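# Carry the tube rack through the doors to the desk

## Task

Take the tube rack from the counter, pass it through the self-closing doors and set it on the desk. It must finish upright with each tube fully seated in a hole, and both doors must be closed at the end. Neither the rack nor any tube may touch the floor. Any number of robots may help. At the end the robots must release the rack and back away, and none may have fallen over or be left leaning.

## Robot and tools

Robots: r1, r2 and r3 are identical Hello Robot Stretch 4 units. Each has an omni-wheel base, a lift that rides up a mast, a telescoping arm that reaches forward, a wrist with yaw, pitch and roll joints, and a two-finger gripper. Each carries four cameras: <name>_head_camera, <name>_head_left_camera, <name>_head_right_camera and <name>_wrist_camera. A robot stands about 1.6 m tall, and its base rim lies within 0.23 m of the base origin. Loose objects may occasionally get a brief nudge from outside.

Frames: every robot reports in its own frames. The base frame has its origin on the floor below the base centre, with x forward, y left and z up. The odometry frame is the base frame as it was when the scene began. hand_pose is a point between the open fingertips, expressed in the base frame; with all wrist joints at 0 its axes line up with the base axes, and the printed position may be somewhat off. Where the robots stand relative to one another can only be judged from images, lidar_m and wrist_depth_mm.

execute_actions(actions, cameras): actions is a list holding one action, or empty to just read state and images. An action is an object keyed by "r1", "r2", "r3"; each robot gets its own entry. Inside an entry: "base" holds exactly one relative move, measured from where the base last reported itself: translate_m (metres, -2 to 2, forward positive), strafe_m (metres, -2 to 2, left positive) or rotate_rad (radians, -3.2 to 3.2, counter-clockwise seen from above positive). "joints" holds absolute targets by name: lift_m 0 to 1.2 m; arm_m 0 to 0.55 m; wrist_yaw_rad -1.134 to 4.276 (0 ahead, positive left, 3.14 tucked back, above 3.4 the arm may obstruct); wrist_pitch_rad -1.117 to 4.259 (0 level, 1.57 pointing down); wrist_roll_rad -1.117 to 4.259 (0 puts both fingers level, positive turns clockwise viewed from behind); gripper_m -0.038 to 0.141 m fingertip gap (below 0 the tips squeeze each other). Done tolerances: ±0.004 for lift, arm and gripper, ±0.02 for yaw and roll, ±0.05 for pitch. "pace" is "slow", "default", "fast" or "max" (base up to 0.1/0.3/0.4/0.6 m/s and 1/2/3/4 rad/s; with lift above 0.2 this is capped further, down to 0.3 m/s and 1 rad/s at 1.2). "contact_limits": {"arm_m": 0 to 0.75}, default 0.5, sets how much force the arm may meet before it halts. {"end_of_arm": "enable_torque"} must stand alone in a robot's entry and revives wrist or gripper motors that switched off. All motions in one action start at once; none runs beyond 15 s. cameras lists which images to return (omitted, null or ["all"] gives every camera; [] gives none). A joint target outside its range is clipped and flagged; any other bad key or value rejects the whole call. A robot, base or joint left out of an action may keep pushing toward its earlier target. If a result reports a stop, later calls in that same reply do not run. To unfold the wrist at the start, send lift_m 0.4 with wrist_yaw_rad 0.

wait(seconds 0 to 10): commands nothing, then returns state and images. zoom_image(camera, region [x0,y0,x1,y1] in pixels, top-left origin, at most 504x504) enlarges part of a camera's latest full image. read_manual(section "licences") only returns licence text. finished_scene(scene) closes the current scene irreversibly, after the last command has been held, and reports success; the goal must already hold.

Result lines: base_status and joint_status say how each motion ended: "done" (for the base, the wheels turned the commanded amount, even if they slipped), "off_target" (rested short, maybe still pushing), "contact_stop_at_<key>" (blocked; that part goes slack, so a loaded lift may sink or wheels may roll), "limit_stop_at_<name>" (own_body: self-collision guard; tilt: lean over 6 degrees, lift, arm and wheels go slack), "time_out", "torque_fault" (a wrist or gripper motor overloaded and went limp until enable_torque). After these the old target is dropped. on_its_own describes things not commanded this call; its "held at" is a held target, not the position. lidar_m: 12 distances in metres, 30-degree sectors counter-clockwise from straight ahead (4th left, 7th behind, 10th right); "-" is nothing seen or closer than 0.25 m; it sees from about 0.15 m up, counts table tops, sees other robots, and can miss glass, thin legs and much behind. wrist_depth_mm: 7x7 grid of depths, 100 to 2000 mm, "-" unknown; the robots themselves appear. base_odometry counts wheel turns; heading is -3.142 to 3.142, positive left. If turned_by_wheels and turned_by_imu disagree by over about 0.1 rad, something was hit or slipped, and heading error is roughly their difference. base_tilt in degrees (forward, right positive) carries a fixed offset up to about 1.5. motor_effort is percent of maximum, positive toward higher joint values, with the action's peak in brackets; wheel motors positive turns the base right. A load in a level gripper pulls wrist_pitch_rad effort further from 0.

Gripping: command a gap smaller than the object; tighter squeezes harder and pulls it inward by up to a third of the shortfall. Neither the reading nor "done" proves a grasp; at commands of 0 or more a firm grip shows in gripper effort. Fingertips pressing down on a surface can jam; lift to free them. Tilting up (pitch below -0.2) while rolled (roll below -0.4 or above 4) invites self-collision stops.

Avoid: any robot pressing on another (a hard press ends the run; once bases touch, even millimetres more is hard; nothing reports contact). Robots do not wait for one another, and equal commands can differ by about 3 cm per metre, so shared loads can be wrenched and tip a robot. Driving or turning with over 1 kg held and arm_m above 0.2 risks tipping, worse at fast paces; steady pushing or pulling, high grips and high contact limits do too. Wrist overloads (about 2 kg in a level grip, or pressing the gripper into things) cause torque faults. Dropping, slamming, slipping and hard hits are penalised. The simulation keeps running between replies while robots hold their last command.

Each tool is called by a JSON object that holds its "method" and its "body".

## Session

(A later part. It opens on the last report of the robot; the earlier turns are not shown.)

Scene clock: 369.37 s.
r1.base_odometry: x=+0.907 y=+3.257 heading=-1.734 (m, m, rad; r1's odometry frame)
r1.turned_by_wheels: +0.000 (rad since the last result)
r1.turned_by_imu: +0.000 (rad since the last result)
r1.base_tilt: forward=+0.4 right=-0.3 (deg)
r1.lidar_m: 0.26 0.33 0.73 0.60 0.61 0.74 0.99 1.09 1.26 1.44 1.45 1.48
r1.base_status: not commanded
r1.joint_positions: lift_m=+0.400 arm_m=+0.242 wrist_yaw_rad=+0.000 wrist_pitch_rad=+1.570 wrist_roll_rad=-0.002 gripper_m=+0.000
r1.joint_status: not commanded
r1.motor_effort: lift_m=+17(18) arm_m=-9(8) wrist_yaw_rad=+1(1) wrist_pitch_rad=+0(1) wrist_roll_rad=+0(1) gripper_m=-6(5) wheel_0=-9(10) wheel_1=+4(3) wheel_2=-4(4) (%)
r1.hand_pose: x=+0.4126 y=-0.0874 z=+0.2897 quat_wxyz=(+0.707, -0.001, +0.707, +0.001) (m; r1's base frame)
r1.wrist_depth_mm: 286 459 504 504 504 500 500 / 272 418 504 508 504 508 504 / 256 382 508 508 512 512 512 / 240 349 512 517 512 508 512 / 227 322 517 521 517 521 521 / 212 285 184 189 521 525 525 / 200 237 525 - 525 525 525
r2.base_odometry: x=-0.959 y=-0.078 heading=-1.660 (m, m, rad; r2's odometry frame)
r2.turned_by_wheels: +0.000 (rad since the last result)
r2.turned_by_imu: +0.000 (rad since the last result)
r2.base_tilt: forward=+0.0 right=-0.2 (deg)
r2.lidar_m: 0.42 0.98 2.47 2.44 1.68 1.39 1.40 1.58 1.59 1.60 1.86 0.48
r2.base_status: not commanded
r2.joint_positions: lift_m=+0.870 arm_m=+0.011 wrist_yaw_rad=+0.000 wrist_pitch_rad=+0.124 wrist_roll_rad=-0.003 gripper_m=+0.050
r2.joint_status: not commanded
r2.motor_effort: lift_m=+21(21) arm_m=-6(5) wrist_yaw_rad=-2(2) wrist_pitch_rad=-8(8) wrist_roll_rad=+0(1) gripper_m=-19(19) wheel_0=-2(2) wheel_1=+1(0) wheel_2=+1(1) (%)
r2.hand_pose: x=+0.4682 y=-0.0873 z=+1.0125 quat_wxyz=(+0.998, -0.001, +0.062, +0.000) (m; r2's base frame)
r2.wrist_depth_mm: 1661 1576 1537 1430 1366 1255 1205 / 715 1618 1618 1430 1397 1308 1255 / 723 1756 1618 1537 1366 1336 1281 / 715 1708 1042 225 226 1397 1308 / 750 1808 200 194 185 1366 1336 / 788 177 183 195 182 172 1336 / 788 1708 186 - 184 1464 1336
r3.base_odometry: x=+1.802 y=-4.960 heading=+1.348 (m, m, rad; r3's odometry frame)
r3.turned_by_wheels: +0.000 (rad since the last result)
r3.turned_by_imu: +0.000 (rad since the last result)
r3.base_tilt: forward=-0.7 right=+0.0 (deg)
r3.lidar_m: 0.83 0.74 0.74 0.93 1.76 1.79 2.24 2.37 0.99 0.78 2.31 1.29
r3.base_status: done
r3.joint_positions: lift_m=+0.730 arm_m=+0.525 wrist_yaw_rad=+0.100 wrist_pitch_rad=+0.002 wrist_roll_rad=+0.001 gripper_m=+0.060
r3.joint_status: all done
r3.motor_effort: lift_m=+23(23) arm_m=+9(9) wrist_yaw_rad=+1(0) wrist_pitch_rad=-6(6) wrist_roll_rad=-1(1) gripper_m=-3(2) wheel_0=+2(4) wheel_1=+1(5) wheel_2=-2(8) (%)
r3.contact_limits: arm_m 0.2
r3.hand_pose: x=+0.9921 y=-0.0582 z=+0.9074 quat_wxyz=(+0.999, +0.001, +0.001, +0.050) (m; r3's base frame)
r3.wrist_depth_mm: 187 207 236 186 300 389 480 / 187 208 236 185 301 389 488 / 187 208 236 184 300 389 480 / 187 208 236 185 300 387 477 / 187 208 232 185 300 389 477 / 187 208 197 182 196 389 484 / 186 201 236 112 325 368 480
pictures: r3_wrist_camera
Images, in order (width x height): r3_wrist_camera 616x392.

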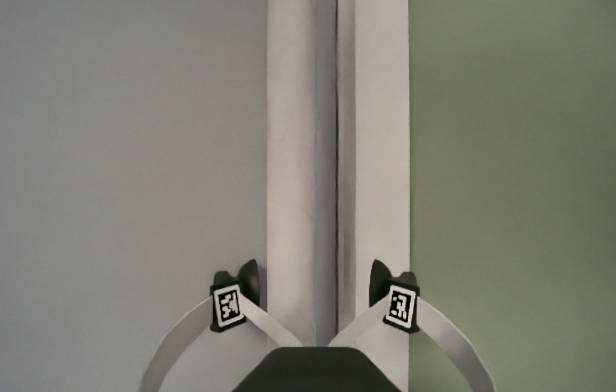

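{"method": "execute_actions", "body": {"actions": [{"r3": {"joints": {"arm_m": 0.538, "gripper_m": -0.038}, "contact_limits": {"arm_m": 0.2}}}], "cameras": ["r3_wrist_camera"]}}

Scene clock: 375.00 s.
r1.base_odometry: x=+0.907 y=+3.257 heading=-1.734 (m, m, rad; r1's odometry frame)
r1.turned_by_wheels: +0.000 (rad since the last result)
r1.turned_by_imu: -0.002 (rad since the last result)
r1.base_tilt: forward=+0.3 right=-0.3 (deg)
r1.lidar_m: 0.27 0.33 0.72 0.61 0.60 0.71 0.99 1.07 1.27 1.44 1.44 1.46
r1.base_status: not commanded
r1.joint_positions: lift_m=+0.400 arm_m=+0.242 wrist_yaw_rad=+0.000 wrist_pitch_rad=+1.570 wrist_roll_rad=-0.002 gripper_m=+0.000
r1.joint_status: not commanded
r1.motor_effort: lift_m=+18(18) arm_m=-8(9) wrist_yaw_rad=+2(1) wrist_pitch_rad=+0(1) wrist_roll_rad=-3(1) gripper_m=-5(6) wheel_0=-9(9) wheel_1=+3(3) wheel_2=-4(4) (%)
r1.hand_pose: x=+0.4126 y=-0.0874 z=+0.2897 quat_wxyz=(+0.707, -0.001, +0.707, +0.001) (m; r1's base frame)
r1.wrist_depth_mm: 287 455 500 504 500 500 500 / 273 418 508 508 504 508 504 / 256 382 512 508 508 508 504 / 241 349 512 512 517 517 517 / 226 320 517 517 517 521 517 / 212 285 183 189 521 525 521 / 200 238 530 - 525 525 525
r2.base_odometry: x=-0.959 y=-0.078 heading=-1.660 (m, m, rad; r2's odometry frame)
r2.turned_by_wheels: +0.000 (rad since the last result)
r2.turned_by_imu: +0.001 (rad since the last result)
r2.base_tilt: forward=+0.0 right=-0.2 (deg)
r2.lidar_m: 0.40 0.98 2.47 2.45 1.70 1.39 1.39 1.59 1.61 1.60 1.86 0.50
r2.base_status: not commanded
r2.joint_positions: lift_m=+0.870 arm_m=+0.011 wrist_yaw_rad=+0.000 wrist_pitch_rad=+0.124 wrist_roll_rad=-0.003 gripper_m=+0.050
r2.joint_status: not commanded
r2.motor_effort: lift_m=+21(21) arm_m=-5(5) wrist_yaw_rad=-2(3) wrist_pitch_rad=-8(8) wrist_roll_rad=-1(0) gripper_m=-20(20) wheel_0=-2(2) wheel_1=+0(0) wheel_2=+1(1) (%)
r2.hand_pose: x=+0.4682 y=-0.0873 z=+1.0125 quat_wxyz=(+0.998, -0.001, +0.062, +0.000) (m; r2's base frame)
r2.wrist_depth_mm: 1661 1661 1537 1464 1366 1281 1205 / 723 1661 1537 1464 1397 1336 1229 / 723 1708 1576 1499 1397 1336 1281 / 715 1756 1060 227 225 1336 1281 / 759 1808 201 194 185 1366 1308 / 798 177 183 195 181 172 1308 / 778 1756 185 - 184 1430 1366
r3.base_odometry: x=+1.802 y=-4.960 heading=+1.349 (m, m, rad; r3's odometry frame)
r3.turned_by_wheels: +0.001 (rad since the last result)
r3.turned_by_imu: +0.002 (rad since the last result)
r3.base_tilt: forward=-0.8 right=+0.0 (deg)
r3.lidar_m: 0.81 0.73 0.74 0.93 1.77 1.79 2.20 2.37 1.01 0.79 2.32 1.33
r3.base_status: not commanded
r3.joint_positions: lift_m=+0.730 arm_m=+0.537 wrist_yaw_rad=+0.106 wrist_pitch_rad=+0.002 wrist_roll_rad=+0.001 gripper_m=-0.038
r3.joint_status: all done
r3.on_its_own: wrist_yaw_rad is at rest, and its effort (-14) is outside its rest range (-13 to +13)
r3.motor_effort: lift_m=+23(23) arm_m=+8(15) wrist_yaw_rad=-14(23) wrist_pitch_rad=-5(5) wrist_roll_rad=-2(2) gripper_m=-14(18) wheel_0=+9(9) wheel_1=+4(4) wheel_2=+5(11) (%)
r3.contact_limits: arm_m 0.2
r3.hand_pose: x=+1.0036 y=-0.0565 z=+0.9074 quat_wxyz=(+0.999, +0.001, +0.001, +0.053) (m; r3's base frame)
r3.wrist_depth_mm: 177 197 223 172 282 364 452 / 177 196 224 172 281 362 449 / 178 197 224 172 281 362 445 / 177 197 223 172 279 357 445 / 178 197 224 172 281 359 449 / 177 196 183 172 183 362 449 / 177 190 223 112 281 330 445
pictures: r3_wrist_camera
Images, in order (width x height): r3_wrist_camera 616x392.

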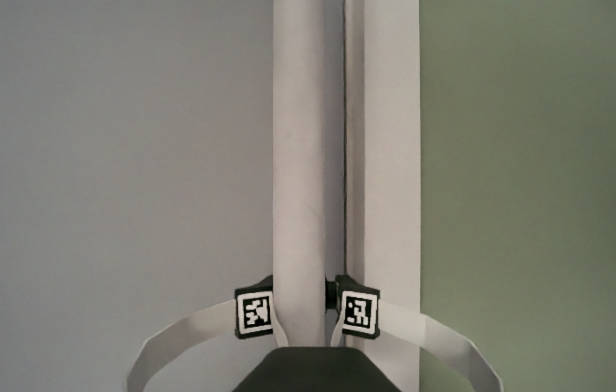

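{"method": "execute_actions", "body": {"actions": [{"r3": {"base": {"strafe_m": -0.045}, "joints": {"arm_m": 0.427}, "pace": "slow"}}], "cameras": ["r3_wrist_camera", "r3_head_camera"]}}

Scene clock: 380.00 s.
r1.base_odometry: x=+0.907 y=+3.257 heading=-1.734 (m, m, rad; r1's odometry frame)
r1.turned_by_wheels: +0.000 (rad since the last result)
r1.turned_by_imu: -0.002 (rad since the last result)
r1.base_tilt: forward=+0.4 right=-0.3 (deg)
r1.lidar_m: 0.26 0.33 0.71 0.61 0.62 0.73 1.01 1.09 1.34 1.44 1.44 1.47
r1.base_status: not commanded
r1.joint_positions: lift_m=+0.400 arm_m=+0.242 wrist_yaw_rad=+0.000 wrist_pitch_rad=+1.570 wrist_roll_rad=-0.002 gripper_m=+0.000
r1.joint_status: not commanded
r1.motor_effort: lift_m=+17(18) arm_m=-8(8) wrist_yaw_rad=+1(1) wrist_pitch_rad=+1(0) wrist_roll_rad=-1(2) gripper_m=-5(5) wheel_0=-9(10) wheel_1=+3(3) wheel_2=-4(4) (%)
r1.hand_pose: x=+0.4126 y=-0.0874 z=+0.2897 quat_wxyz=(+0.707, -0.001, +0.707, +0.001) (m; r1's base frame)
r1.wrist_depth_mm: 287 455 500 504 508 500 500 / 272 418 504 508 508 504 508 / 256 382 508 508 508 512 508 / 240 349 512 512 512 512 512 / 226 320 517 521 521 525 512 / 211 285 184 189 521 530 525 / 200 239 525 - 530 525 530
r2.base_odometry: x=-0.959 y=-0.078 heading=-1.660 (m, m, rad; r2's odometry frame)
r2.turned_by_wheels: +0.000 (rad since the last result)
r2.turned_by_imu: +0.001 (rad since the last result)
r2.base_tilt: forward=+0.0 right=-0.3 (deg)
r2.lidar_m: 0.41 0.93 2.47 2.45 1.67 1.41 1.40 1.59 1.60 1.59 1.84 0.47
r2.base_status: not commanded
r2.joint_positions: lift_m=+0.870 arm_m=+0.011 wrist_yaw_rad=+0.000 wrist_pitch_rad=+0.124 wrist_roll_rad=-0.003 gripper_m=+0.050
r2.joint_status: not commanded
r2.motor_effort: lift_m=+21(21) arm_m=-6(6) wrist_yaw_rad=-1(2) wrist_pitch_rad=-9(8) wrist_roll_rad=-1(1) gripper_m=-19(19) wheel_0=-2(2) wheel_1=+1(1) wheel_2=+1(1) (%)
r2.hand_pose: x=+0.4682 y=-0.0873 z=+1.0125 quat_wxyz=(+0.998, -0.001, +0.062, +0.000) (m; r2's base frame)
r2.wrist_depth_mm: 691 1618 1499 1366 1308 1308 1229 / 676 1661 1537 1397 1308 1336 1255 / 683 1708 1618 1397 1336 1366 1255 / 676 1661 1025 226 225 1366 1281 / 732 1808 200 195 184 1397 1308 / 759 177 183 195 182 173 1366 / 741 1808 185 - 184 1464 1366
r3.base_odometry: x=+1.846 y=-4.969 heading=+1.349 (m, m, rad; r3's odometry frame)
r3.turned_by_wheels: -0.001 (rad since the last result)
r3.turned_by_imu: +0.001 (rad since the last result)
r3.base_tilt: forward=-0.6 right=+0.1 (deg)
r3.lidar_m: 0.79 0.73 0.77 0.96 1.80 1.82 2.24 2.33 0.95 0.71 2.29 1.39
r3.base_status: done
r3.joint_positions: lift_m=+0.730 arm_m=+0.430 wrist_yaw_rad=+0.101 wrist_pitch_rad=+0.003 wrist_roll_rad=+0.002 gripper_m=-0.037
r3.joint_status: all done
r3.motor_effort: lift_m=+23(23) arm_m=-17(17) wrist_yaw_rad=-2(71) wrist_pitch_rad=-10(8) wrist_roll_rad=-2(3) gripper_m=-25(28) wheel_0=-7(21) wheel_1=-7(7) wheel_2=+5(28) (%)
r3.hand_pose: x=+0.8967 y=-0.0580 z=+0.9071 quat_wxyz=(+0.999, +0.001, +0.002, +0.050) (m; r3's base frame)
r3.wrist_depth_mm: 189 205 225 180 459 564 699 / 189 204 225 180 459 559 699 / 189 205 226 180 459 564 699 / 189 205 226 180 459 569 699 / 189 206 226 179 459 559 691 / 189 204 216 180 183 564 699 / 188 199 223 112 469 512 699
pictures: r3_head_camera, r3_wrist_camera
Images, in order (width x height): r3_head_camera 420x560, r3_wrist_camera 616x392.

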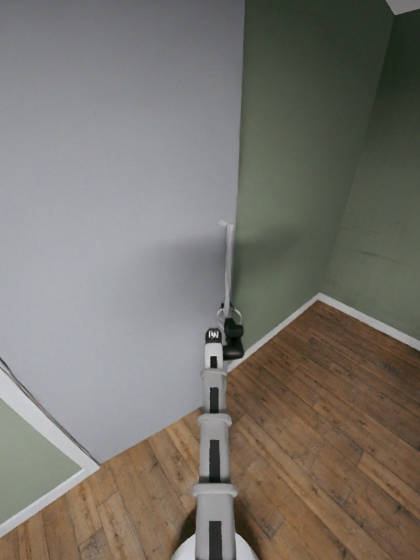

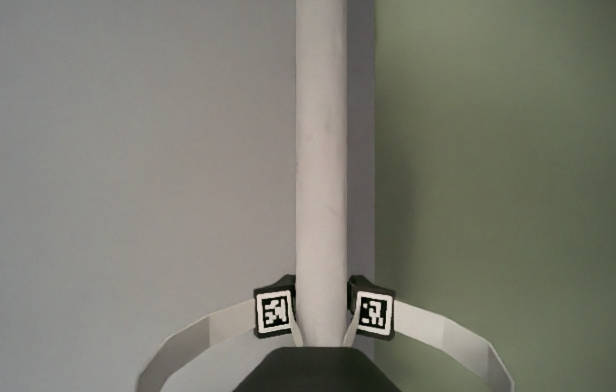

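{"method": "execute_actions", "body": {"actions": [{"r3": {"base": {"strafe_m": -0.032}, "joints": {"arm_m": 0.31}, "pace": "slow"}}], "cameras": ["r3_wrist_camera"]}}

Scene clock: 392.70 s.
r1.base_odometry: x=+0.907 y=+3.257 heading=-1.734 (m, m, rad; r1's odometry frame)
r1.turned_by_wheels: +0.000 (rad since the last result)
r1.turned_by_imu: -0.002 (rad since the last result)
r1.base_tilt: forward=+0.3 right=-0.3 (deg)
r1.lidar_m: 0.28 0.34 0.72 0.61 0.61 0.72 1.00 1.10 1.32 1.44 1.46 1.48
r1.base_status: not commanded
r1.joint_positions: lift_m=+0.400 arm_m=+0.242 wrist_yaw_rad=+0.000 wrist_pitch_rad=+1.570 wrist_roll_rad=-0.002 gripper_m=+0.000
r1.joint_status: not commanded
r1.motor_effort: lift_m=+17(18) arm_m=-9(8) wrist_yaw_rad=+1(1) wrist_pitch_rad=+1(1) wrist_roll_rad=+1(1) gripper_m=-7(4) wheel_0=-9(10) wheel_1=+3(3) wheel_2=-4(4) (%)
r1.hand_pose: x=+0.4126 y=-0.0874 z=+0.2897 quat_wxyz=(+0.707, -0.001, +0.707, +0.001) (m; r1's base frame)
r1.wrist_depth_mm: 289 459 500 500 500 500 504 / 272 418 504 504 504 504 508 / 256 382 508 512 508 508 508 / 240 349 517 512 517 512 517 / 226 320 521 521 521 521 521 / 213 285 183 189 521 521 525 / 200 238 530 - 525 530 530
r2.base_odometry: x=-0.959 y=-0.078 heading=-1.660 (m, m, rad; r2's odometry frame)
r2.turned_by_wheels: +0.000 (rad since the last result)
r2.turned_by_imu: +0.001 (rad since the last result)
r2.base_tilt: forward=+0.0 right=-0.2 (deg)
r2.lidar_m: 0.42 0.92 2.48 2.46 1.67 1.40 1.40 1.58 1.61 1.60 1.86 0.47
r2.base_status: not commanded
r2.joint_positions: lift_m=+0.870 arm_m=+0.011 wrist_yaw_rad=+0.000 wrist_pitch_rad=+0.124 wrist_roll_rad=-0.003 gripper_m=+0.050
r2.joint_status: not commanded
r2.motor_effort: lift_m=+21(21) arm_m=-5(6) wrist_yaw_rad=-1(2) wrist_pitch_rad=-8(9) wrist_roll_rad=-1(0) gripper_m=-22(20) wheel_0=-2(2) wheel_1=+0(0) wheel_2=+1(1) (%)
r2.hand_pose: x=+0.4682 y=-0.0873 z=+1.0125 quat_wxyz=(+0.998, -0.001, +0.062, +0.000) (m; r2's base frame)
r2.wrist_depth_mm: 661 1576 1464 1255 1366 1229 1255 / 647 1661 1464 1281 1366 1308 1281 / 661 1708 1537 1255 1182 1336 1255 / 654 1661 991 228 224 1336 1281 / 691 1808 201 195 185 1397 1281 / 723 177 183 194 182 172 1336 / 732 1756 186 - 184 1464 1336
r3.base_odometry: x=+1.878 y=-4.976 heading=+1.346 (m, m, rad; r3's odometry frame)
r3.turned_by_wheels: -0.002 (rad since the last result)
r3.turned_by_imu: -0.010 (rad since the last result)
r3.base_tilt: forward=-0.6 right=+0.1 (deg)
r3.lidar_m: 0.68 0.68 0.75 0.99 1.82 1.83 2.28 2.31 0.92 0.69 2.24 1.41
r3.base_status: done
r3.joint_positions: lift_m=+0.730 arm_m=+0.313 wrist_yaw_rad=+0.092 wrist_pitch_rad=+0.003 wrist_roll_rad=+0.001 gripper_m=-0.037
r3.joint_status: all done
r3.on_its_own: wrist_yaw_rad is at rest, and its effort (+23) is outside its rest range (-13 to +13)
r3.motor_effort: lift_m=+23(23) arm_m=-16(19) wrist_yaw_rad=+23(32) wrist_pitch_rad=-9(9) wrist_roll_rad=-3(4) gripper_m=-26(23) wheel_0=-18(18) wheel_1=-9(14) wheel_2=-1(13) (%)
r3.hand_pose: x=+0.7792 y=-0.0605 z=+0.9071 quat_wxyz=(+0.999, +0.001, +0.002, +0.046) (m; r3's base frame)
r3.wrist_depth_mm: 200 213 228 237 265 798 1025 / 201 213 228 238 266 798 1042 / 200 213 228 238 264 788 1025 / 200 213 228 238 263 778 1025 / 200 213 228 237 265 778 1025 / 200 213 223 182 179 778 1042 / 200 208 226 112 654 707 1025
pictures: r3_wrist_camera
Images, in order (width x height): r3_wrist_camera 616x392.

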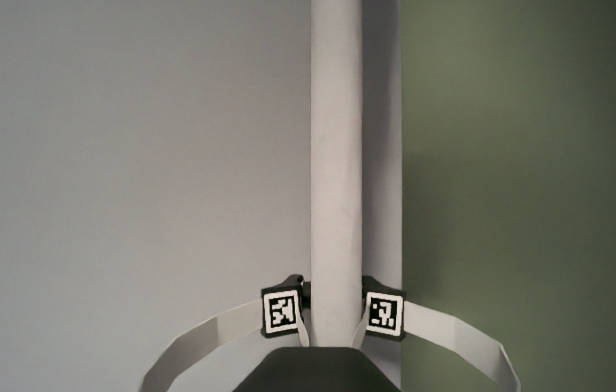

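{"method": "execute_actions", "body": {"actions": [{"r3": {"base": {"strafe_m": -0.037}, "joints": {"arm_m": 0.19}, "pace": "slow"}}], "cameras": ["r3_wrist_camera"]}}

Scene clock: 397.23 s.
r1.base_odometry: x=+0.907 y=+3.257 heading=-1.734 (m, m, rad; r1's odometry frame)
r1.turned_by_wheels: +0.000 (rad since the last result)
r1.turned_by_imu: -0.002 (rad since the last result)
r1.base_tilt: forward=+0.3 right=-0.2 (deg)
r1.lidar_m: 0.26 0.33 0.72 0.61 0.60 0.73 1.00 1.11 1.33 1.46 1.44 1.48
r1.base_status: not commanded
r1.joint_positions: lift_m=+0.400 arm_m=+0.242 wrist_yaw_rad=+0.000 wrist_pitch_rad=+1.570 wrist_roll_rad=-0.002 gripper_m=+0.000
r1.joint_status: not commanded
r1.motor_effort: lift_m=+18(18) arm_m=-8(8) wrist_yaw_rad=+0(1) wrist_pitch_rad=+1(1) wrist_roll_rad=+0(0) gripper_m=-5(3) wheel_0=-10(9) wheel_1=+3(3) wheel_2=-4(4) (%)
r1.hand_pose: x=+0.4126 y=-0.0874 z=+0.2897 quat_wxyz=(+0.707, -0.001, +0.707, +0.001) (m; r1's base frame)
r1.wrist_depth_mm: 287 459 504 500 500 500 500 / 272 418 508 508 504 504 508 / 255 379 508 508 512 508 512 / 241 347 517 517 517 512 512 / 226 320 521 512 521 517 517 / 212 285 184 189 521 525 521 / 200 237 525 - 530 525 530
r2.base_odometry: x=-0.959 y=-0.078 heading=-1.660 (m, m, rad; r2's odometry frame)
r2.turned_by_wheels: +0.000 (rad since the last result)
r2.turned_by_imu: +0.001 (rad since the last result)
r2.base_tilt: forward=+0.1 right=-0.2 (deg)
r2.lidar_m: 0.42 0.87 2.48 2.46 1.69 1.39 1.40 1.57 1.59 1.59 1.85 0.49
r2.base_status: not commanded
r2.joint_positions: lift_m=+0.870 arm_m=+0.011 wrist_yaw_rad=+0.000 wrist_pitch_rad=+0.124 wrist_roll_rad=-0.003 gripper_m=+0.050
r2.joint_status: not commanded
r2.motor_effort: lift_m=+21(22) arm_m=-6(5) wrist_yaw_rad=-2(2) wrist_pitch_rad=-9(8) wrist_roll_rad=-2(0) gripper_m=-17(21) wheel_0=-2(2) wheel_1=+0(1) wheel_2=+1(1) (%)
r2.hand_pose: x=+0.4682 y=-0.0873 z=+1.0125 quat_wxyz=(+0.998, -0.001, +0.062, +0.000) (m; r2's base frame)
r2.wrist_depth_mm: 634 1661 1397 1138 1336 1308 1229 / 621 1708 1464 1205 1366 1366 1205 / 634 1708 1499 1118 1397 1336 1281 / 615 1708 946 227 226 1336 1308 / 654 1756 202 195 185 1366 1336 / 691 177 182 195 182 173 1336 / 683 1808 186 - 184 1430 1430
r3.base_odometry: x=+1.914 y=-4.984 heading=+1.346 (m, m, rad; r3's odometry frame)
r3.turned_by_wheels: -0.001 (rad since the last result)
r3.turned_by_imu: -0.009 (rad since the last result)
r3.base_tilt: forward=-0.6 right=+0.0 (deg)
r3.lidar_m: 0.59 0.60 0.70 1.00 1.86 1.84 2.31 2.30 0.90 0.67 2.23 1.49
r3.base_status: done
r3.joint_positions: lift_m=+0.730 arm_m=+0.193 wrist_yaw_rad=+0.096 wrist_pitch_rad=+0.003 wrist_roll_rad=+0.001 gripper_m=-0.037
r3.joint_status: all done
r3.motor_effort: lift_m=+23(23) arm_m=-15(19) wrist_yaw_rad=+11(27) wrist_pitch_rad=-7(8) wrist_roll_rad=-3(1) gripper_m=-24(25) wheel_0=-9(18) wheel_1=-6(17) wheel_2=+3(11) (%)
r3.hand_pose: x=+0.6591 y=-0.0593 z=+0.9071 quat_wxyz=(+0.999, +0.001, +0.002, +0.048) (m; r3's base frame)
r3.wrist_depth_mm: 220 229 236 177 256 991 1281 / 220 228 237 177 256 991 1281 / 220 228 236 178 255 976 1281 / 220 228 237 178 256 991 1308 / 220 228 236 177 256 991 1281 / 220 228 233 177 181 1008 1308 / 220 225 236 113 256 891 1281
pictures: r3_wrist_camera
Images, in order (width x height): r3_wrist_camera 616x392.

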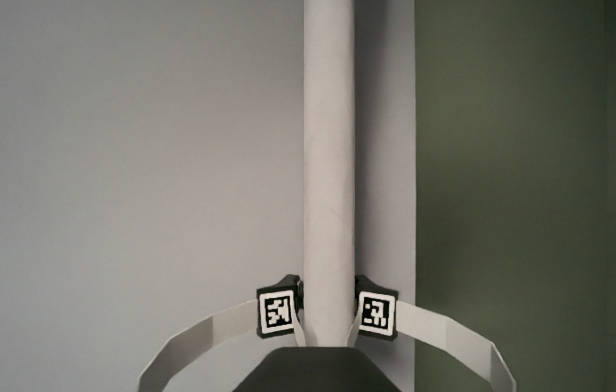

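{"method": "execute_actions", "body": {"actions": [{"r3": {"base": {"translate_m": -0.33}, "joints": {"wrist_yaw_rad": 0.065}, "pace": "slow"}}], "cameras": ["r3_wrist_camera", "r2_head_camera"]}}

Scene clock: 406.30 s.
r1.base_odometry: x=+0.907 y=+3.257 heading=-1.734 (m, m, rad; r1's odometry frame)
r1.turned_by_wheels: +0.000 (rad since the last result)
r1.turned_by_imu: -0.003 (rad since the last result)
r1.base_tilt: forward=+0.3 right=-0.3 (deg)
r1.lidar_m: 0.28 0.34 0.73 0.62 0.62 0.73 1.00 1.12 1.35 1.45 1.43 1.48
r1.base_status: not commanded
r1.joint_positions: lift_m=+0.400 arm_m=+0.242 wrist_yaw_rad=+0.000 wrist_pitch_rad=+1.570 wrist_roll_rad=-0.002 gripper_m=+0.000
r1.joint_status: not commanded
r1.motor_effort: lift_m=+17(18) arm_m=-8(8) wrist_yaw_rad=+0(1) wrist_pitch_rad=-1(0) wrist_roll_rad=-1(0) gripper_m=-4(6) wheel_0=-9(9) wheel_1=+3(3) wheel_2=-4(4) (%)
r1.hand_pose: x=+0.4126 y=-0.0874 z=+0.2897 quat_wxyz=(+0.707, -0.001, +0.707, +0.001) (m; r1's base frame)
r1.wrist_depth_mm: 286 459 504 504 500 500 500 / 272 418 508 512 508 504 508 / 255 382 512 508 512 512 512 / 241 349 517 517 512 512 512 / 225 322 521 517 521 512 517 / 212 283 183 189 525 525 525 / 200 238 525 - 525 525 525
r2.base_odometry: x=-0.959 y=-0.078 heading=-1.660 (m, m, rad; r2's odometry frame)
r2.turned_by_wheels: +0.000 (rad since the last result)
r2.turned_by_imu: +0.002 (rad since the last result)
r2.base_tilt: forward=+0.0 right=-0.2 (deg)
r2.lidar_m: 0.40 0.83 0.85 2.47 1.65 1.40 1.38 1.58 1.60 1.60 1.85 0.49
r2.base_status: not commanded
r2.joint_positions: lift_m=+0.870 arm_m=+0.011 wrist_yaw_rad=+0.000 wrist_pitch_rad=+0.124 wrist_roll_rad=-0.003 gripper_m=+0.050
r2.joint_status: not commanded
r2.motor_effort: lift_m=+21(21) arm_m=-5(5) wrist_yaw_rad=-2(2) wrist_pitch_rad=-8(8) wrist_roll_rad=-1(0) gripper_m=-19(20) wheel_0=-2(2) wheel_1=+0(1) wheel_2=+1(1) (%)
r2.hand_pose: x=+0.4682 y=-0.0873 z=+1.0125 quat_wxyz=(+0.998, -0.001, +0.062, +0.000) (m; r2's base frame)
r2.wrist_depth_mm: 1756 1661 1098 - - 1281 1255 / 1756 1661 1160 - 1464 1336 1255 / 1808 1708 1182 - 1336 1366 1255 / 1756 1708 991 227 224 1336 1308 / 1921 1756 201 195 184 1430 1308 / - 176 183 195 181 173 1336 / 1708 1756 185 - 185 1464 1308
r3.base_odometry: x=+1.840 y=-5.306 heading=+1.345 (m, m, rad; r3's odometry frame)
r3.turned_by_wheels: +0.000 (rad since the last result)
r3.turned_by_imu: -0.003 (rad since the last result)
r3.base_tilt: forward=-0.6 right=+0.0 (deg)
r3.lidar_m: 0.60 0.73 1.06 1.30 1.63 1.63 2.06 2.04 2.04 0.83 0.75 1.93
r3.base_status: done
r3.joint_positions: lift_m=+0.730 arm_m=+0.192 wrist_yaw_rad=+0.067 wrist_pitch_rad=+0.003 wrist_roll_rad=+0.001 gripper_m=-0.037
r3.joint_status: all done
r3.motor_effort: lift_m=+23(23) arm_m=-12(15) wrist_yaw_rad=-1(29) wrist_pitch_rad=-7(8) wrist_roll_rad=-3(2) gripper_m=-19(28) wheel_0=-5(18) wheel_1=-5(10) wheel_2=+5(14) (%)
r3.hand_pose: x=+0.6568 y=-0.0680 z=+0.9072 quat_wxyz=(+0.999, +0.001, +0.001, +0.033) (m; r3's base frame)
r3.wrist_depth_mm: 294 278 264 178 239 1499 1863 / 294 277 263 178 237 1499 1808 / 294 277 263 178 238 1499 1808 / 293 278 264 178 237 1464 1808 / 293 277 263 178 238 1499 1808 / 293 278 257 177 183 1464 1756 / 291 277 260 112 237 231 1808
pictures: r2_head_camera, r3_wrist_camera
Images, in order (width x height): r2_head_camera 420x560, r3_wrist_camera 616x392.

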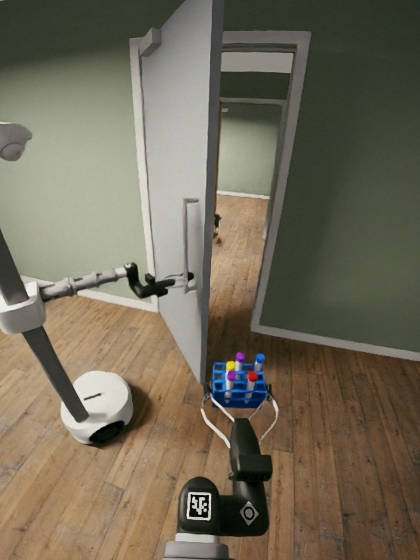

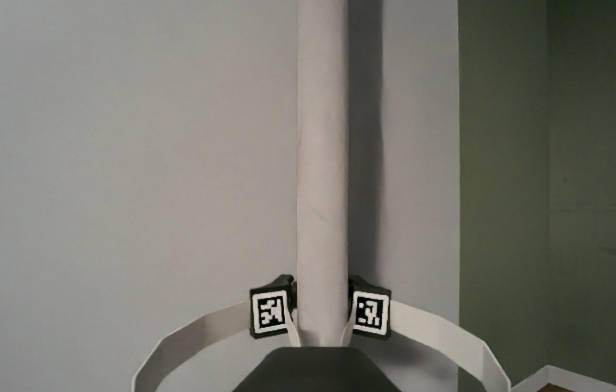

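{"method": "execute_actions", "body": {"actions": [{"r3": {"base": {"translate_m": -0.12}, "joints": {"wrist_yaw_rad": 0.14}, "pace": "slow"}}], "cameras": ["r3_wrist_camera"]}}

Scene clock: 423.80 s.
r1.base_odometry: x=+0.907 y=+3.257 heading=-1.734 (m, m, rad; r1's odometry frame)
r1.turned_by_wheels: +0.000 (rad since the last result)
r1.turned_by_imu: -0.002 (rad since the last result)
r1.base_tilt: forward=+0.2 right=-0.3 (deg)
r1.lidar_m: 0.27 0.33 0.73 0.61 0.62 0.73 1.00 1.12 1.32 1.45 1.46 1.46
r1.base_status: not commanded
r1.joint_positions: lift_m=+0.400 arm_m=+0.242 wrist_yaw_rad=+0.000 wrist_pitch_rad=+1.570 wrist_roll_rad=-0.002 gripper_m=+0.000
r1.joint_status: not commanded
r1.motor_effort: lift_m=+18(18) arm_m=-8(8) wrist_yaw_rad=+1(1) wrist_pitch_rad=+0(2) wrist_roll_rad=+0(0) gripper_m=-6(4) wheel_0=-10(10) wheel_1=+3(3) wheel_2=-4(4) (%)
r1.hand_pose: x=+0.4126 y=-0.0874 z=+0.2897 quat_wxyz=(+0.707, -0.001, +0.707, +0.001) (m; r1's base frame)
r1.wrist_depth_mm: 286 459 504 504 500 500 500 / 272 415 504 504 512 508 504 / 255 382 508 508 508 508 508 / 239 349 517 512 512 512 512 / 226 319 517 517 521 521 521 / 212 285 184 189 521 521 525 / 200 238 530 - 525 525 530
r2.base_odometry: x=-0.959 y=-0.078 heading=-1.660 (m, m, rad; r2's odometry frame)
r2.turned_by_wheels: +0.000 (rad since the last result)
r2.turned_by_imu: +0.001 (rad since the last result)
r2.base_tilt: forward=+0.0 right=-0.2 (deg)
r2.lidar_m: 0.42 0.86 0.86 2.46 1.68 1.40 1.40 1.58 1.61 1.58 1.84 0.49
r2.base_status: not commanded
r2.joint_positions: lift_m=+0.870 arm_m=+0.011 wrist_yaw_rad=+0.000 wrist_pitch_rad=+0.124 wrist_roll_rad=-0.003 gripper_m=+0.050
r2.joint_status: not commanded
r2.motor_effort: lift_m=+21(21) arm_m=-5(6) wrist_yaw_rad=-2(2) wrist_pitch_rad=-9(8) wrist_roll_rad=-1(1) gripper_m=-23(19) wheel_0=-2(2) wheel_1=+1(0) wheel_2=+1(1) (%)
r2.hand_pose: x=+0.4682 y=-0.0873 z=+1.0125 quat_wxyz=(+0.998, -0.001, +0.062, +0.000) (m; r2's base frame)
r2.wrist_depth_mm: 1708 1618 1576 - - 1281 1229 / 1808 1708 1576 - 1464 1281 1229 / 1756 1661 1229 - 1397 1366 1281 / 759 1756 854 227 224 1336 1308 / 1863 1808 202 194 185 1397 1336 / - 177 183 195 182 173 1366 / 1708 1756 186 - 184 1464 1397
r3.base_odometry: x=+1.813 y=-5.422 heading=+1.346 (m, m, rad; r3's odometry frame)
r3.turned_by_wheels: +0.001 (rad since the last result)
r3.turned_by_imu: +0.001 (rad since the last result)
r3.base_tilt: forward=-0.7 right=+0.0 (deg)
r3.lidar_m: 0.60 0.76 1.16 1.42 1.55 1.56 1.90 1.96 1.98 0.86 0.81 2.10
r3.base_status: done
r3.joint_positions: lift_m=+0.730 arm_m=+0.192 wrist_yaw_rad=+0.151 wrist_pitch_rad=+0.003 wrist_roll_rad=+0.001 gripper_m=-0.037
r3.joint_status: all done
r3.on_its_own: wrist_yaw_rad is at rest, and its effort (-32) is outside its rest range (-13 to +13)
r3.motor_effort: lift_m=+23(23) arm_m=-11(13) wrist_yaw_rad=-32(35) wrist_pitch_rad=-5(7) wrist_roll_rad=-1(1) gripper_m=-22(24) wheel_0=+1(18) wheel_1=-1(8) wheel_2=+13(14) (%)
r3.hand_pose: x=+0.6613 y=-0.0430 z=+0.9072 quat_wxyz=(+0.997, +0.001, +0.001, +0.075) (m; r3's base frame)
r3.wrist_depth_mm: 384 330 289 176 230 1464 1756 / 379 329 287 176 229 1430 1756 / 384 330 286 176 229 1430 1808 / 384 329 286 176 229 1464 1756 / 382 330 289 176 231 1430 1756 / 384 327 182 176 182 1464 1708 / 382 322 283 112 225 213 1708
pictures: r3_wrist_camera
Images, in order (width x height): r3_wrist_camera 616x392.

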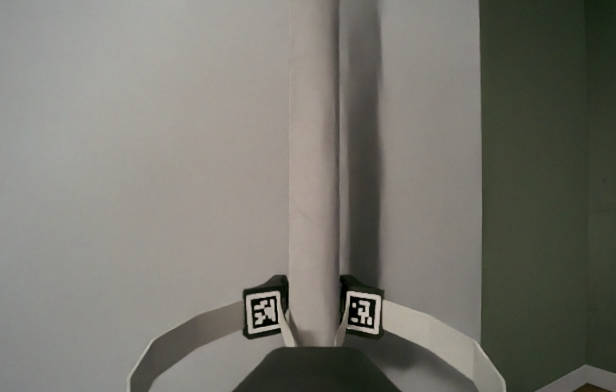

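{"method": "execute_actions", "body": {"actions": [{"r3": {"base": {"strafe_m": 0.048}, "joints": {"arm_m": 0.095}, "pace": "slow"}}], "cameras": ["r3_wrist_camera", "r2_head_camera"]}}

Scene clock: 428.77 s.
r1.base_odometry: x=+0.907 y=+3.257 heading=-1.734 (m, m, rad; r1's odometry frame)
r1.turned_by_wheels: +0.000 (rad since the last result)
r1.turned_by_imu: -0.002 (rad since the last result)
r1.base_tilt: forward=+0.3 right=-0.3 (deg)
r1.lidar_m: 0.27 0.34 0.70 0.62 0.63 0.74 1.01 1.12 1.33 1.44 1.45 1.47
r1.base_status: not commanded
r1.joint_positions: lift_m=+0.400 arm_m=+0.242 wrist_yaw_rad=+0.000 wrist_pitch_rad=+1.570 wrist_roll_rad=-0.002 gripper_m=+0.000
r1.joint_status: not commanded
r1.motor_effort: lift_m=+18(18) arm_m=-9(8) wrist_yaw_rad=+2(1) wrist_pitch_rad=+0(0) wrist_roll_rad=+3(0) gripper_m=-6(5) wheel_0=-9(10) wheel_1=+3(3) wheel_2=-4(4) (%)
r1.hand_pose: x=+0.4126 y=-0.0874 z=+0.2897 quat_wxyz=(+0.707, -0.001, +0.707, +0.001) (m; r1's base frame)
r1.wrist_depth_mm: 289 459 504 500 500 504 500 / 272 418 504 508 508 508 504 / 256 382 512 512 512 508 508 / 241 347 517 508 512 517 517 / 225 320 517 517 517 517 517 / 212 285 184 190 517 525 525 / 200 238 525 - 525 525 530
r2.base_odometry: x=-0.959 y=-0.078 heading=-1.660 (m, m, rad; r2's odometry frame)
r2.turned_by_wheels: +0.000 (rad since the last result)
r2.turned_by_imu: +0.001 (rad since the last result)
r2.base_tilt: forward=+0.0 right=-0.3 (deg)
r2.lidar_m: 0.40 0.88 0.91 2.45 1.69 1.41 1.38 1.57 1.60 1.59 1.87 0.48
r2.base_status: not commanded
r2.joint_positions: lift_m=+0.870 arm_m=+0.011 wrist_yaw_rad=+0.000 wrist_pitch_rad=+0.124 wrist_roll_rad=-0.003 gripper_m=+0.050
r2.joint_status: not commanded
r2.motor_effort: lift_m=+22(21) arm_m=-6(6) wrist_yaw_rad=-2(2) wrist_pitch_rad=-8(8) wrist_roll_rad=-2(1) gripper_m=-21(22) wheel_0=-2(2) wheel_1=+0(0) wheel_2=+1(1) (%)
r2.hand_pose: x=+0.4682 y=-0.0873 z=+1.0125 quat_wxyz=(+0.998, -0.001, +0.062, +0.000) (m; r2's base frame)
r2.wrist_depth_mm: 1808 1618 - - - 1281 1229 / 1756 1661 - - 1430 1308 1229 / 1756 1661 - - 1430 1336 1255 / 1863 1708 1229 226 225 1336 1308 / 732 1756 201 195 185 1366 1308 / - 177 183 195 182 172 1366 / 1808 1756 186 - 184 1464 1366
r3.base_odometry: x=+1.766 y=-5.411 heading=+1.346 (m, m, rad; r3's odometry frame)
r3.turned_by_wheels: +0.000 (rad since the last result)
r3.turned_by_imu: +0.000 (rad since the last result)
r3.base_tilt: forward=-0.7 right=+0.0 (deg)
r3.lidar_m: 0.51 0.73 1.14 1.37 1.52 1.52 1.87 1.98 2.01 0.91 0.84 0.60
r3.base_status: done
r3.joint_positions: lift_m=+0.730 arm_m=+0.097 wrist_yaw_rad=+0.143 wrist_pitch_rad=+0.003 wrist_roll_rad=+0.001 gripper_m=-0.037
r3.joint_status: all done
r3.motor_effort: lift_m=+23(23) arm_m=-12(15) wrist_yaw_rad=-7(31) wrist_pitch_rad=-8(8) wrist_roll_rad=+0(2) gripper_m=-21(23) wheel_0=-4(11) wheel_1=-1(6) wheel_2=+5(13) (%)
r3.hand_pose: x=+0.5662 y=-0.0454 z=+0.9071 quat_wxyz=(+0.997, +0.001, +0.002, +0.072) (m; r3's base frame)
r3.wrist_depth_mm: 459 370 307 181 229 209 1921 / 462 368 306 180 228 209 1921 / 462 366 306 179 229 209 1863 / 459 368 306 178 229 209 1863 / 455 370 304 180 229 209 1921 / 459 366 290 179 182 209 1863 / 459 368 298 112 224 198 1863
pictures: r2_head_camera, r3_wrist_camera
Images, in order (width x height): r2_head_camera 420x560, r3_wrist_camera 616x392.

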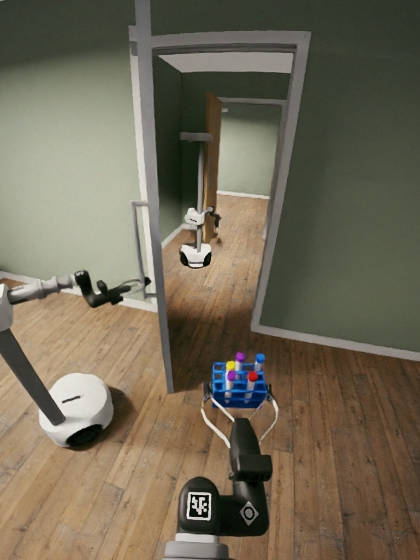

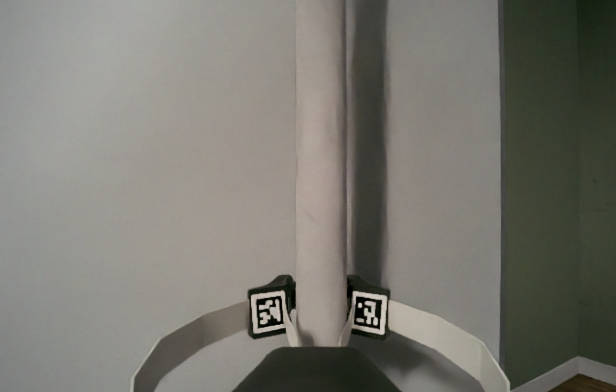

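{"method": "execute_actions", "body": {"actions": [{"r3": {"base": {"strafe_m": 0.05}, "joints": {"arm_m": 0.005}, "pace": "slow"}, "r2": {"base": {"rotate_rad": -0.07}}}], "cameras": ["r3_wrist_camera", "r2_head_camera"]}}

Scene clock: 438.60 s.
r1.base_odometry: x=+0.907 y=+3.257 heading=-1.734 (m, m, rad; r1's odometry frame)
r1.turned_by_wheels: +0.000 (rad since the last result)
r1.turned_by_imu: -0.002 (rad since the last result)
r1.base_tilt: forward=+0.2 right=-0.3 (deg)
r1.lidar_m: 0.27 0.33 0.72 0.60 0.62 0.72 1.00 1.13 1.33 1.44 1.45 1.48
r1.base_status: not commanded
r1.joint_positions: lift_m=+0.400 arm_m=+0.242 wrist_yaw_rad=+0.000 wrist_pitch_rad=+1.570 wrist_roll_rad=-0.002 gripper_m=+0.000
r1.joint_status: not commanded
r1.motor_effort: lift_m=+17(17) arm_m=-8(8) wrist_yaw_rad=+1(0) wrist_pitch_rad=+2(0) wrist_roll_rad=+1(0) gripper_m=-7(6) wheel_0=-9(9) wheel_1=+3(3) wheel_2=-4(4) (%)
r1.hand_pose: x=+0.4126 y=-0.0874 z=+0.2897 quat_wxyz=(+0.707, -0.001, +0.707, +0.001) (m; r1's base frame)
r1.wrist_depth_mm: 287 455 504 504 500 496 500 / 272 418 508 508 508 504 508 / 256 382 512 512 508 508 508 / 241 349 512 517 512 517 517 / 227 319 521 517 517 521 521 / 211 285 184 190 521 521 521 / 200 238 530 - 525 525 525
r2.base_odometry: x=-0.959 y=-0.078 heading=-1.729 (m, m, rad; r2's odometry frame)
r2.turned_by_wheels: -0.070 (rad since the last result)
r2.turned_by_imu: -0.068 (rad since the last result)
r2.base_tilt: forward=+0.0 right=-0.2 (deg)
r2.lidar_m: 0.40 0.95 0.95 2.46 1.73 1.41 1.38 1.53 1.61 1.59 1.79 0.45
r2.base_status: done
r2.joint_positions: lift_m=+0.870 arm_m=+0.011 wrist_yaw_rad=+0.000 wrist_pitch_rad=+0.124 wrist_roll_rad=-0.003 gripper_m=+0.050
r2.joint_status: not commanded
r2.motor_effort: lift_m=+21(21) arm_m=-5(5) wrist_yaw_rad=+0(2) wrist_pitch_rad=-8(9) wrist_roll_rad=-1(1) gripper_m=-20(24) wheel_0=+2(2) wheel_1=+0(6) wheel_2=+1(7) (%)
r2.hand_pose: x=+0.4682 y=-0.0874 z=+1.0125 quat_wxyz=(+0.998, -0.001, +0.062, +0.000) (m; r2's base frame)
r2.wrist_depth_mm: 723 1078 - - 1366 1281 1229 / 732 1078 - - 1397 1336 1281 / 759 1060 - - 1397 1397 1308 / 1255 1042 - 226 222 1397 1366 / 788 1025 200 195 185 1430 1336 / 1863 176 183 195 182 173 1430 / 1756 976 186 - 185 1499 1464
r3.base_odometry: x=+1.718 y=-5.400 heading=+1.346 (m, m, rad; r3's odometry frame)
r3.turned_by_wheels: +0.000 (rad since the last result)
r3.turned_by_imu: +0.000 (rad since the last result)
r3.base_tilt: forward=-0.7 right=+0.0 (deg)
r3.lidar_m: 0.40 0.67 1.07 1.36 1.46 1.50 1.82 2.00 2.01 0.93 0.90 0.47
r3.base_status: done
r3.joint_positions: lift_m=+0.730 arm_m=+0.007 wrist_yaw_rad=+0.144 wrist_pitch_rad=+0.004 wrist_roll_rad=+0.001 gripper_m=-0.037
r3.joint_status: all done
r3.motor_effort: lift_m=+23(23) arm_m=-13(16) wrist_yaw_rad=-8(33) wrist_pitch_rad=-9(9) wrist_roll_rad=-2(2) gripper_m=-24(22) wheel_0=-3(15) wheel_1=-2(1) wheel_2=+5(8) (%)
r3.hand_pose: x=+0.4762 y=-0.0452 z=+0.9069 quat_wxyz=(+0.997, +0.000, +0.002, +0.072) (m; r3's base frame)
r3.wrist_depth_mm: 627 436 330 181 226 199 1921 / 609 436 332 181 227 199 - / 615 433 330 180 226 200 - / 615 433 330 180 226 200 - / 615 433 330 180 227 199 - / 609 430 310 180 183 198 - / 621 433 320 112 220 186 1921
pictures: r2_head_camera, r3_wrist_camera
Images, in order (width x height): r2_head_camera 420x560, r3_wrist_camera 616x392.

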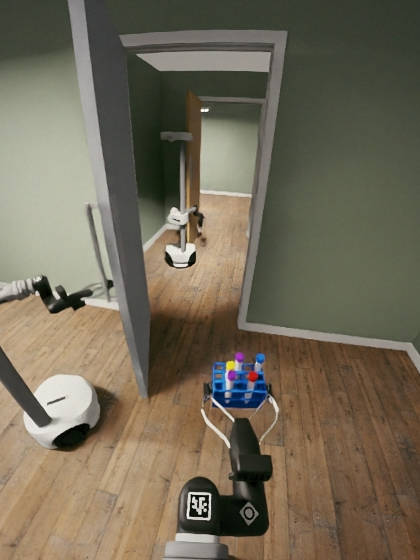

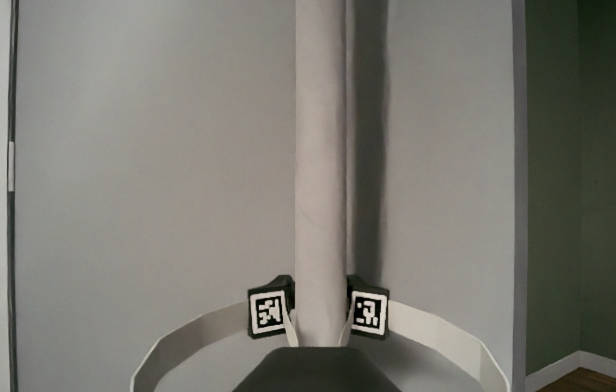

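{"method": "zoom_image", "body": {"camera": "r2_head_camera", "region": [120, 180, 320, 420]}}

Region (120, 180, 320, 420) of r2_head_camera's 420x560 image, scaled by 2.100, with more detail than that image has.

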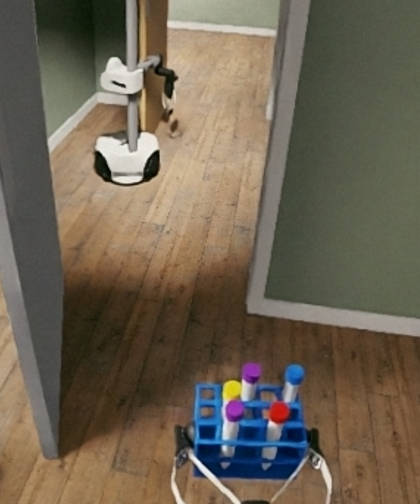

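{"method": "execute_actions", "body": {"actions": [{"r2": {"base": {"rotate_rad": 0.03}, "pace": "fast"}}], "cameras": []}}

{"method": "execute_actions", "body": {"actions": [{"r2": {"base": {"translate_m": 1.6}, "pace": "fast"}}], "cameras": ["r2_head_camera", "r2_head_left_camera", "r2_wrist_camera"]}}

Scene clock: 449.40 s.
r1.base_odometry: x=+0.907 y=+3.257 heading=-1.734 (m, m, rad; r1's odometry frame)
r1.turned_by_wheels: +0.000 (rad since the last result)
r1.turned_by_imu: -0.002 (rad since the last result)
r1.base_tilt: forward=+0.3 right=-0.3 (deg)
r1.lidar_m: 0.26 0.34 0.72 0.62 0.61 0.73 1.00 1.12 1.35 1.44 1.44 1.47
r1.base_status: not commanded
r1.joint_positions: lift_m=+0.400 arm_m=+0.242 wrist_yaw_rad=+0.000 wrist_pitch_rad=+1.570 wrist_roll_rad=-0.002 gripper_m=+0.000
r1.joint_status: not commanded
r1.motor_effort: lift_m=+18(18) arm_m=-8(8) wrist_yaw_rad=+0(1) wrist_pitch_rad=+2(1) wrist_roll_rad=-1(1) gripper_m=-5(5) wheel_0=-10(10) wheel_1=+3(3) wheel_2=-4(4) (%)
r1.hand_pose: x=+0.4126 y=-0.0874 z=+0.2897 quat_wxyz=(+0.707, -0.001, +0.707, +0.001) (m; r1's base frame)
r1.wrist_depth_mm: 286 459 500 504 500 496 496 / 271 421 508 508 504 508 508 / 256 382 512 508 508 508 508 / 241 349 517 512 512 512 517 / 226 320 517 517 521 517 517 / 212 285 184 189 521 525 521 / 200 238 530 - 530 525 530
r2.base_odometry: x=-0.959 y=-0.078 heading=-1.699 (m, m, rad; r2's odometry frame)
r2.turned_by_wheels: +0.030 (rad since the last result)
r2.turned_by_imu: +0.031 (rad since the last result)
r2.base_tilt: forward=+0.0 right=-0.2 (deg)
r2.lidar_m: 0.42 0.96 0.95 2.44 1.72 1.41 1.39 1.57 1.61 1.60 1.83 0.42
r2.base_status: done
r2.joint_positions: lift_m=+0.870 arm_m=+0.011 wrist_yaw_rad=+0.000 wrist_pitch_rad=+0.124 wrist_roll_rad=-0.003 gripper_m=+0.050
r2.joint_status: not commanded
r2.motor_effort: lift_m=+21(21) arm_m=-5(5) wrist_yaw_rad=-2(2) wrist_pitch_rad=-8(7) wrist_roll_rad=+0(0) gripper_m=-22(19) wheel_0=+0(1) wheel_1=+1(4) wheel_2=-1(4) (%)
r2.hand_pose: x=+0.4682 y=-0.0874 z=+1.0125 quat_wxyz=(+0.998, -0.001, +0.062, +0.000) (m; r2's base frame)
r2.wrist_depth_mm: 1618 931 - - 1366 1308 1229 / 1708 946 - - 1397 1308 1255 / 1708 917 - - 1366 1366 1308 / 1708 931 - 225 223 1430 1336 / 1808 904 201 194 185 1366 1336 / 1983 177 182 195 182 173 1366 / 1808 917 186 - 184 1464 1397
r3.base_odometry: x=+1.718 y=-5.400 heading=+1.346 (m, m, rad; r3's odometry frame)
r3.turned_by_wheels: +0.000 (rad since the last result)
r3.turned_by_imu: +0.000 (rad since the last result)
r3.base_tilt: forward=-0.7 right=+0.0 (deg)
r3.lidar_m: 0.39 0.65 1.11 1.34 1.49 1.48 1.82 2.03 2.03 0.92 0.93 0.48
r3.base_status: not commanded
r3.joint_positions: lift_m=+0.730 arm_m=+0.007 wrist_yaw_rad=+0.144 wrist_pitch_rad=+0.004 wrist_roll_rad=+0.001 gripper_m=-0.037
r3.joint_status: not commanded
r3.motor_effort: lift_m=+23(23) arm_m=-13(13) wrist_yaw_rad=-9(9) wrist_pitch_rad=-9(9) wrist_roll_rad=-4(2) gripper_m=-23(19) wheel_0=-3(3) wheel_1=-2(2) wheel_2=+5(5) (%)
r3.hand_pose: x=+0.4762 y=-0.0452 z=+0.9069 quat_wxyz=(+0.997, +0.000, +0.002, +0.072) (m; r3's base frame)
r3.wrist_depth_mm: 627 436 332 181 226 199 1983 / 621 436 332 181 227 199 - / 609 433 332 180 228 200 - / 609 433 330 180 226 200 - / 615 430 332 180 226 199 - / 615 433 309 180 183 199 - / 615 433 320 112 221 187 1921
pictures: none
No camera images: the call's "cameras" was empty. Leave "cameras" out to get every camera's image.

Scene clock: 454.90 s.
r1.base_odometry: x=+0.907 y=+3.257 heading=-1.734 (m, m, rad; r1's odometry frame)
r1.turned_by_wheels: +0.000 (rad since the last result)
r1.turned_by_imu: -0.002 (rad since the last result)
r1.base_tilt: forward=+0.3 right=-0.3 (deg)
r1.lidar_m: 0.27 0.34 0.71 0.62 0.60 0.74 1.00 1.02 0.96 1.44 1.45 1.47
r1.base_status: not commanded
r1.joint_positions: lift_m=+0.400 arm_m=+0.242 wrist_yaw_rad=+0.000 wrist_pitch_rad=+1.570 wrist_roll_rad=-0.002 gripper_m=+0.000
r1.joint_status: not commanded
r1.motor_effort: lift_m=+17(18) arm_m=-8(8) wrist_yaw_rad=+1(1) wrist_pitch_rad=+0(1) wrist_roll_rad=+0(1) gripper_m=-5(5) wheel_0=-10(9) wheel_1=+3(3) wheel_2=-4(4) (%)
r1.hand_pose: x=+0.4126 y=-0.0874 z=+0.2897 quat_wxyz=(+0.707, -0.001, +0.707, +0.001) (m; r1's base frame)
r1.wrist_depth_mm: 287 459 504 504 504 504 504 / 272 421 512 508 508 508 504 / 256 384 512 508 512 512 512 / 240 349 517 512 517 512 512 / 226 320 512 521 517 517 512 / 212 283 183 190 525 521 525 / 200 238 521 - 525 525 525
r2.base_odometry: x=-1.164 y=-1.665 heading=-1.699 (m, m, rad; r2's odometry frame)
r2.turned_by_wheels: +0.000 (rad since the last result)
r2.turned_by_imu: +0.000 (rad since the last result)
r2.base_tilt: forward=+0.0 right=-0.2 (deg)
r2.lidar_m: 0.40 1.21 0.52 0.46 0.45 0.57 2.98 2.35 1.92 0.36 0.30 0.48
r2.base_status: done
r2.joint_positions: lift_m=+0.870 arm_m=+0.011 wrist_yaw_rad=+0.000 wrist_pitch_rad=+0.123 wrist_roll_rad=-0.003 gripper_m=+0.050
r2.joint_status: not commanded
r2.motor_effort: lift_m=+21(21) arm_m=-6(5) wrist_yaw_rad=-1(2) wrist_pitch_rad=-8(8) wrist_roll_rad=-1(1) gripper_m=-23(19) wheel_0=+1(8) wheel_1=-1(6) wheel_2=+0(11) (%)
r2.hand_pose: x=+0.4682 y=-0.0874 z=+1.0125 quat_wxyz=(+0.998, -0.001, +0.062, +0.000) (m; r2's base frame)
r2.wrist_depth_mm: 1336 1618 1537 - - - 1708 / 1336 1708 1756 - - - 1661 / 1366 1808 1397 - - - 1576 / 1308 1808 1042 226 224 - 1618 / 1366 1661 201 195 185 - 1576 / 1336 177 182 195 182 172 1537 / 1308 1708 186 - 185 1708 1430
r3.base_odometry: x=+1.718 y=-5.400 heading=+1.346 (m, m, rad; r3's odometry frame)
r3.turned_by_wheels: +0.000 (rad since the last result)
r3.turned_by_imu: +0.000 (rad since the last result)
r3.base_tilt: forward=-0.6 right=-0.1 (deg)
r3.lidar_m: 0.41 0.64 1.09 1.35 1.47 1.50 1.83 2.03 2.03 2.49 2.60 0.47
r3.base_status: not commanded
r3.joint_positions: lift_m=+0.730 arm_m=+0.007 wrist_yaw_rad=+0.144 wrist_pitch_rad=+0.004 wrist_roll_rad=+0.001 gripper_m=-0.037
r3.joint_status: not commanded
r3.motor_effort: lift_m=+23(24) arm_m=-13(13) wrist_yaw_rad=-10(8) wrist_pitch_rad=-10(11) wrist_roll_rad=-2(1) gripper_m=-24(21) wheel_0=-3(3) wheel_1=-2(2) wheel_2=+5(5) (%)
r3.hand_pose: x=+0.4762 y=-0.0452 z=+0.9069 quat_wxyz=(+0.997, +0.000, +0.002, +0.072) (m; r3's base frame)
r3.wrist_depth_mm: 627 436 332 181 226 199 1921 / 621 436 332 180 226 198 - / 621 433 332 180 227 200 - / 615 433 332 180 227 200 - / 609 430 330 180 227 199 - / 615 433 312 180 182 199 - / 621 436 320 112 221 186 1983
pictures: r2_head_camera, r2_head_left_camera, r2_wrist_camera
Images, in order (width x height): r2_head_camera 420x560, r2_head_left_camera 420x672, r2_wrist_camera 616x392.

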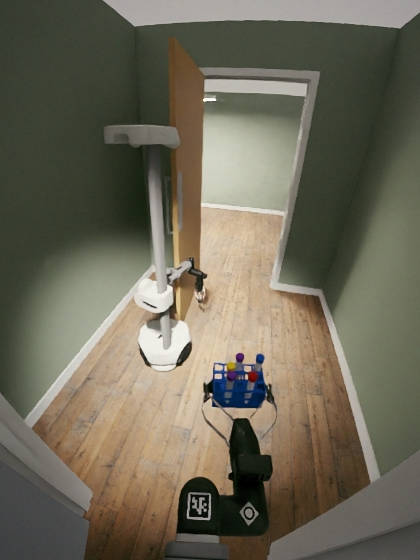

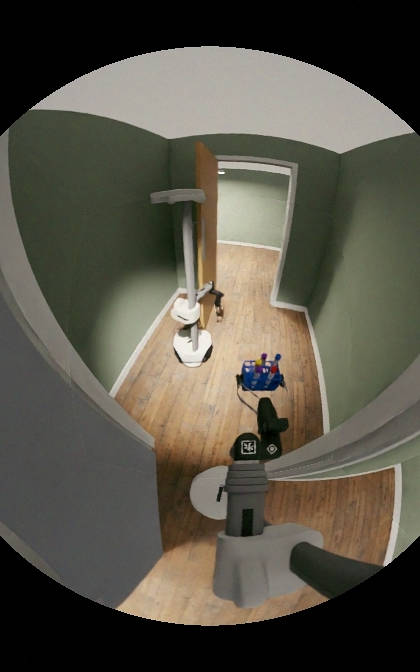

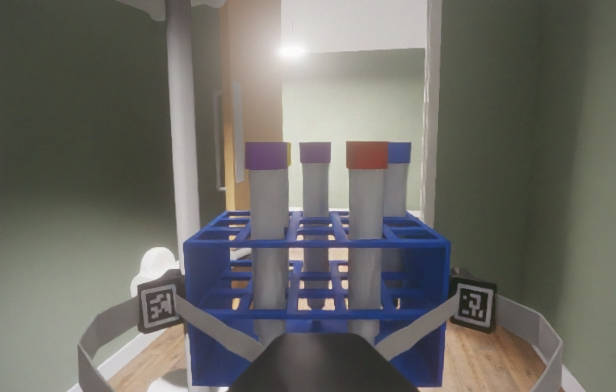

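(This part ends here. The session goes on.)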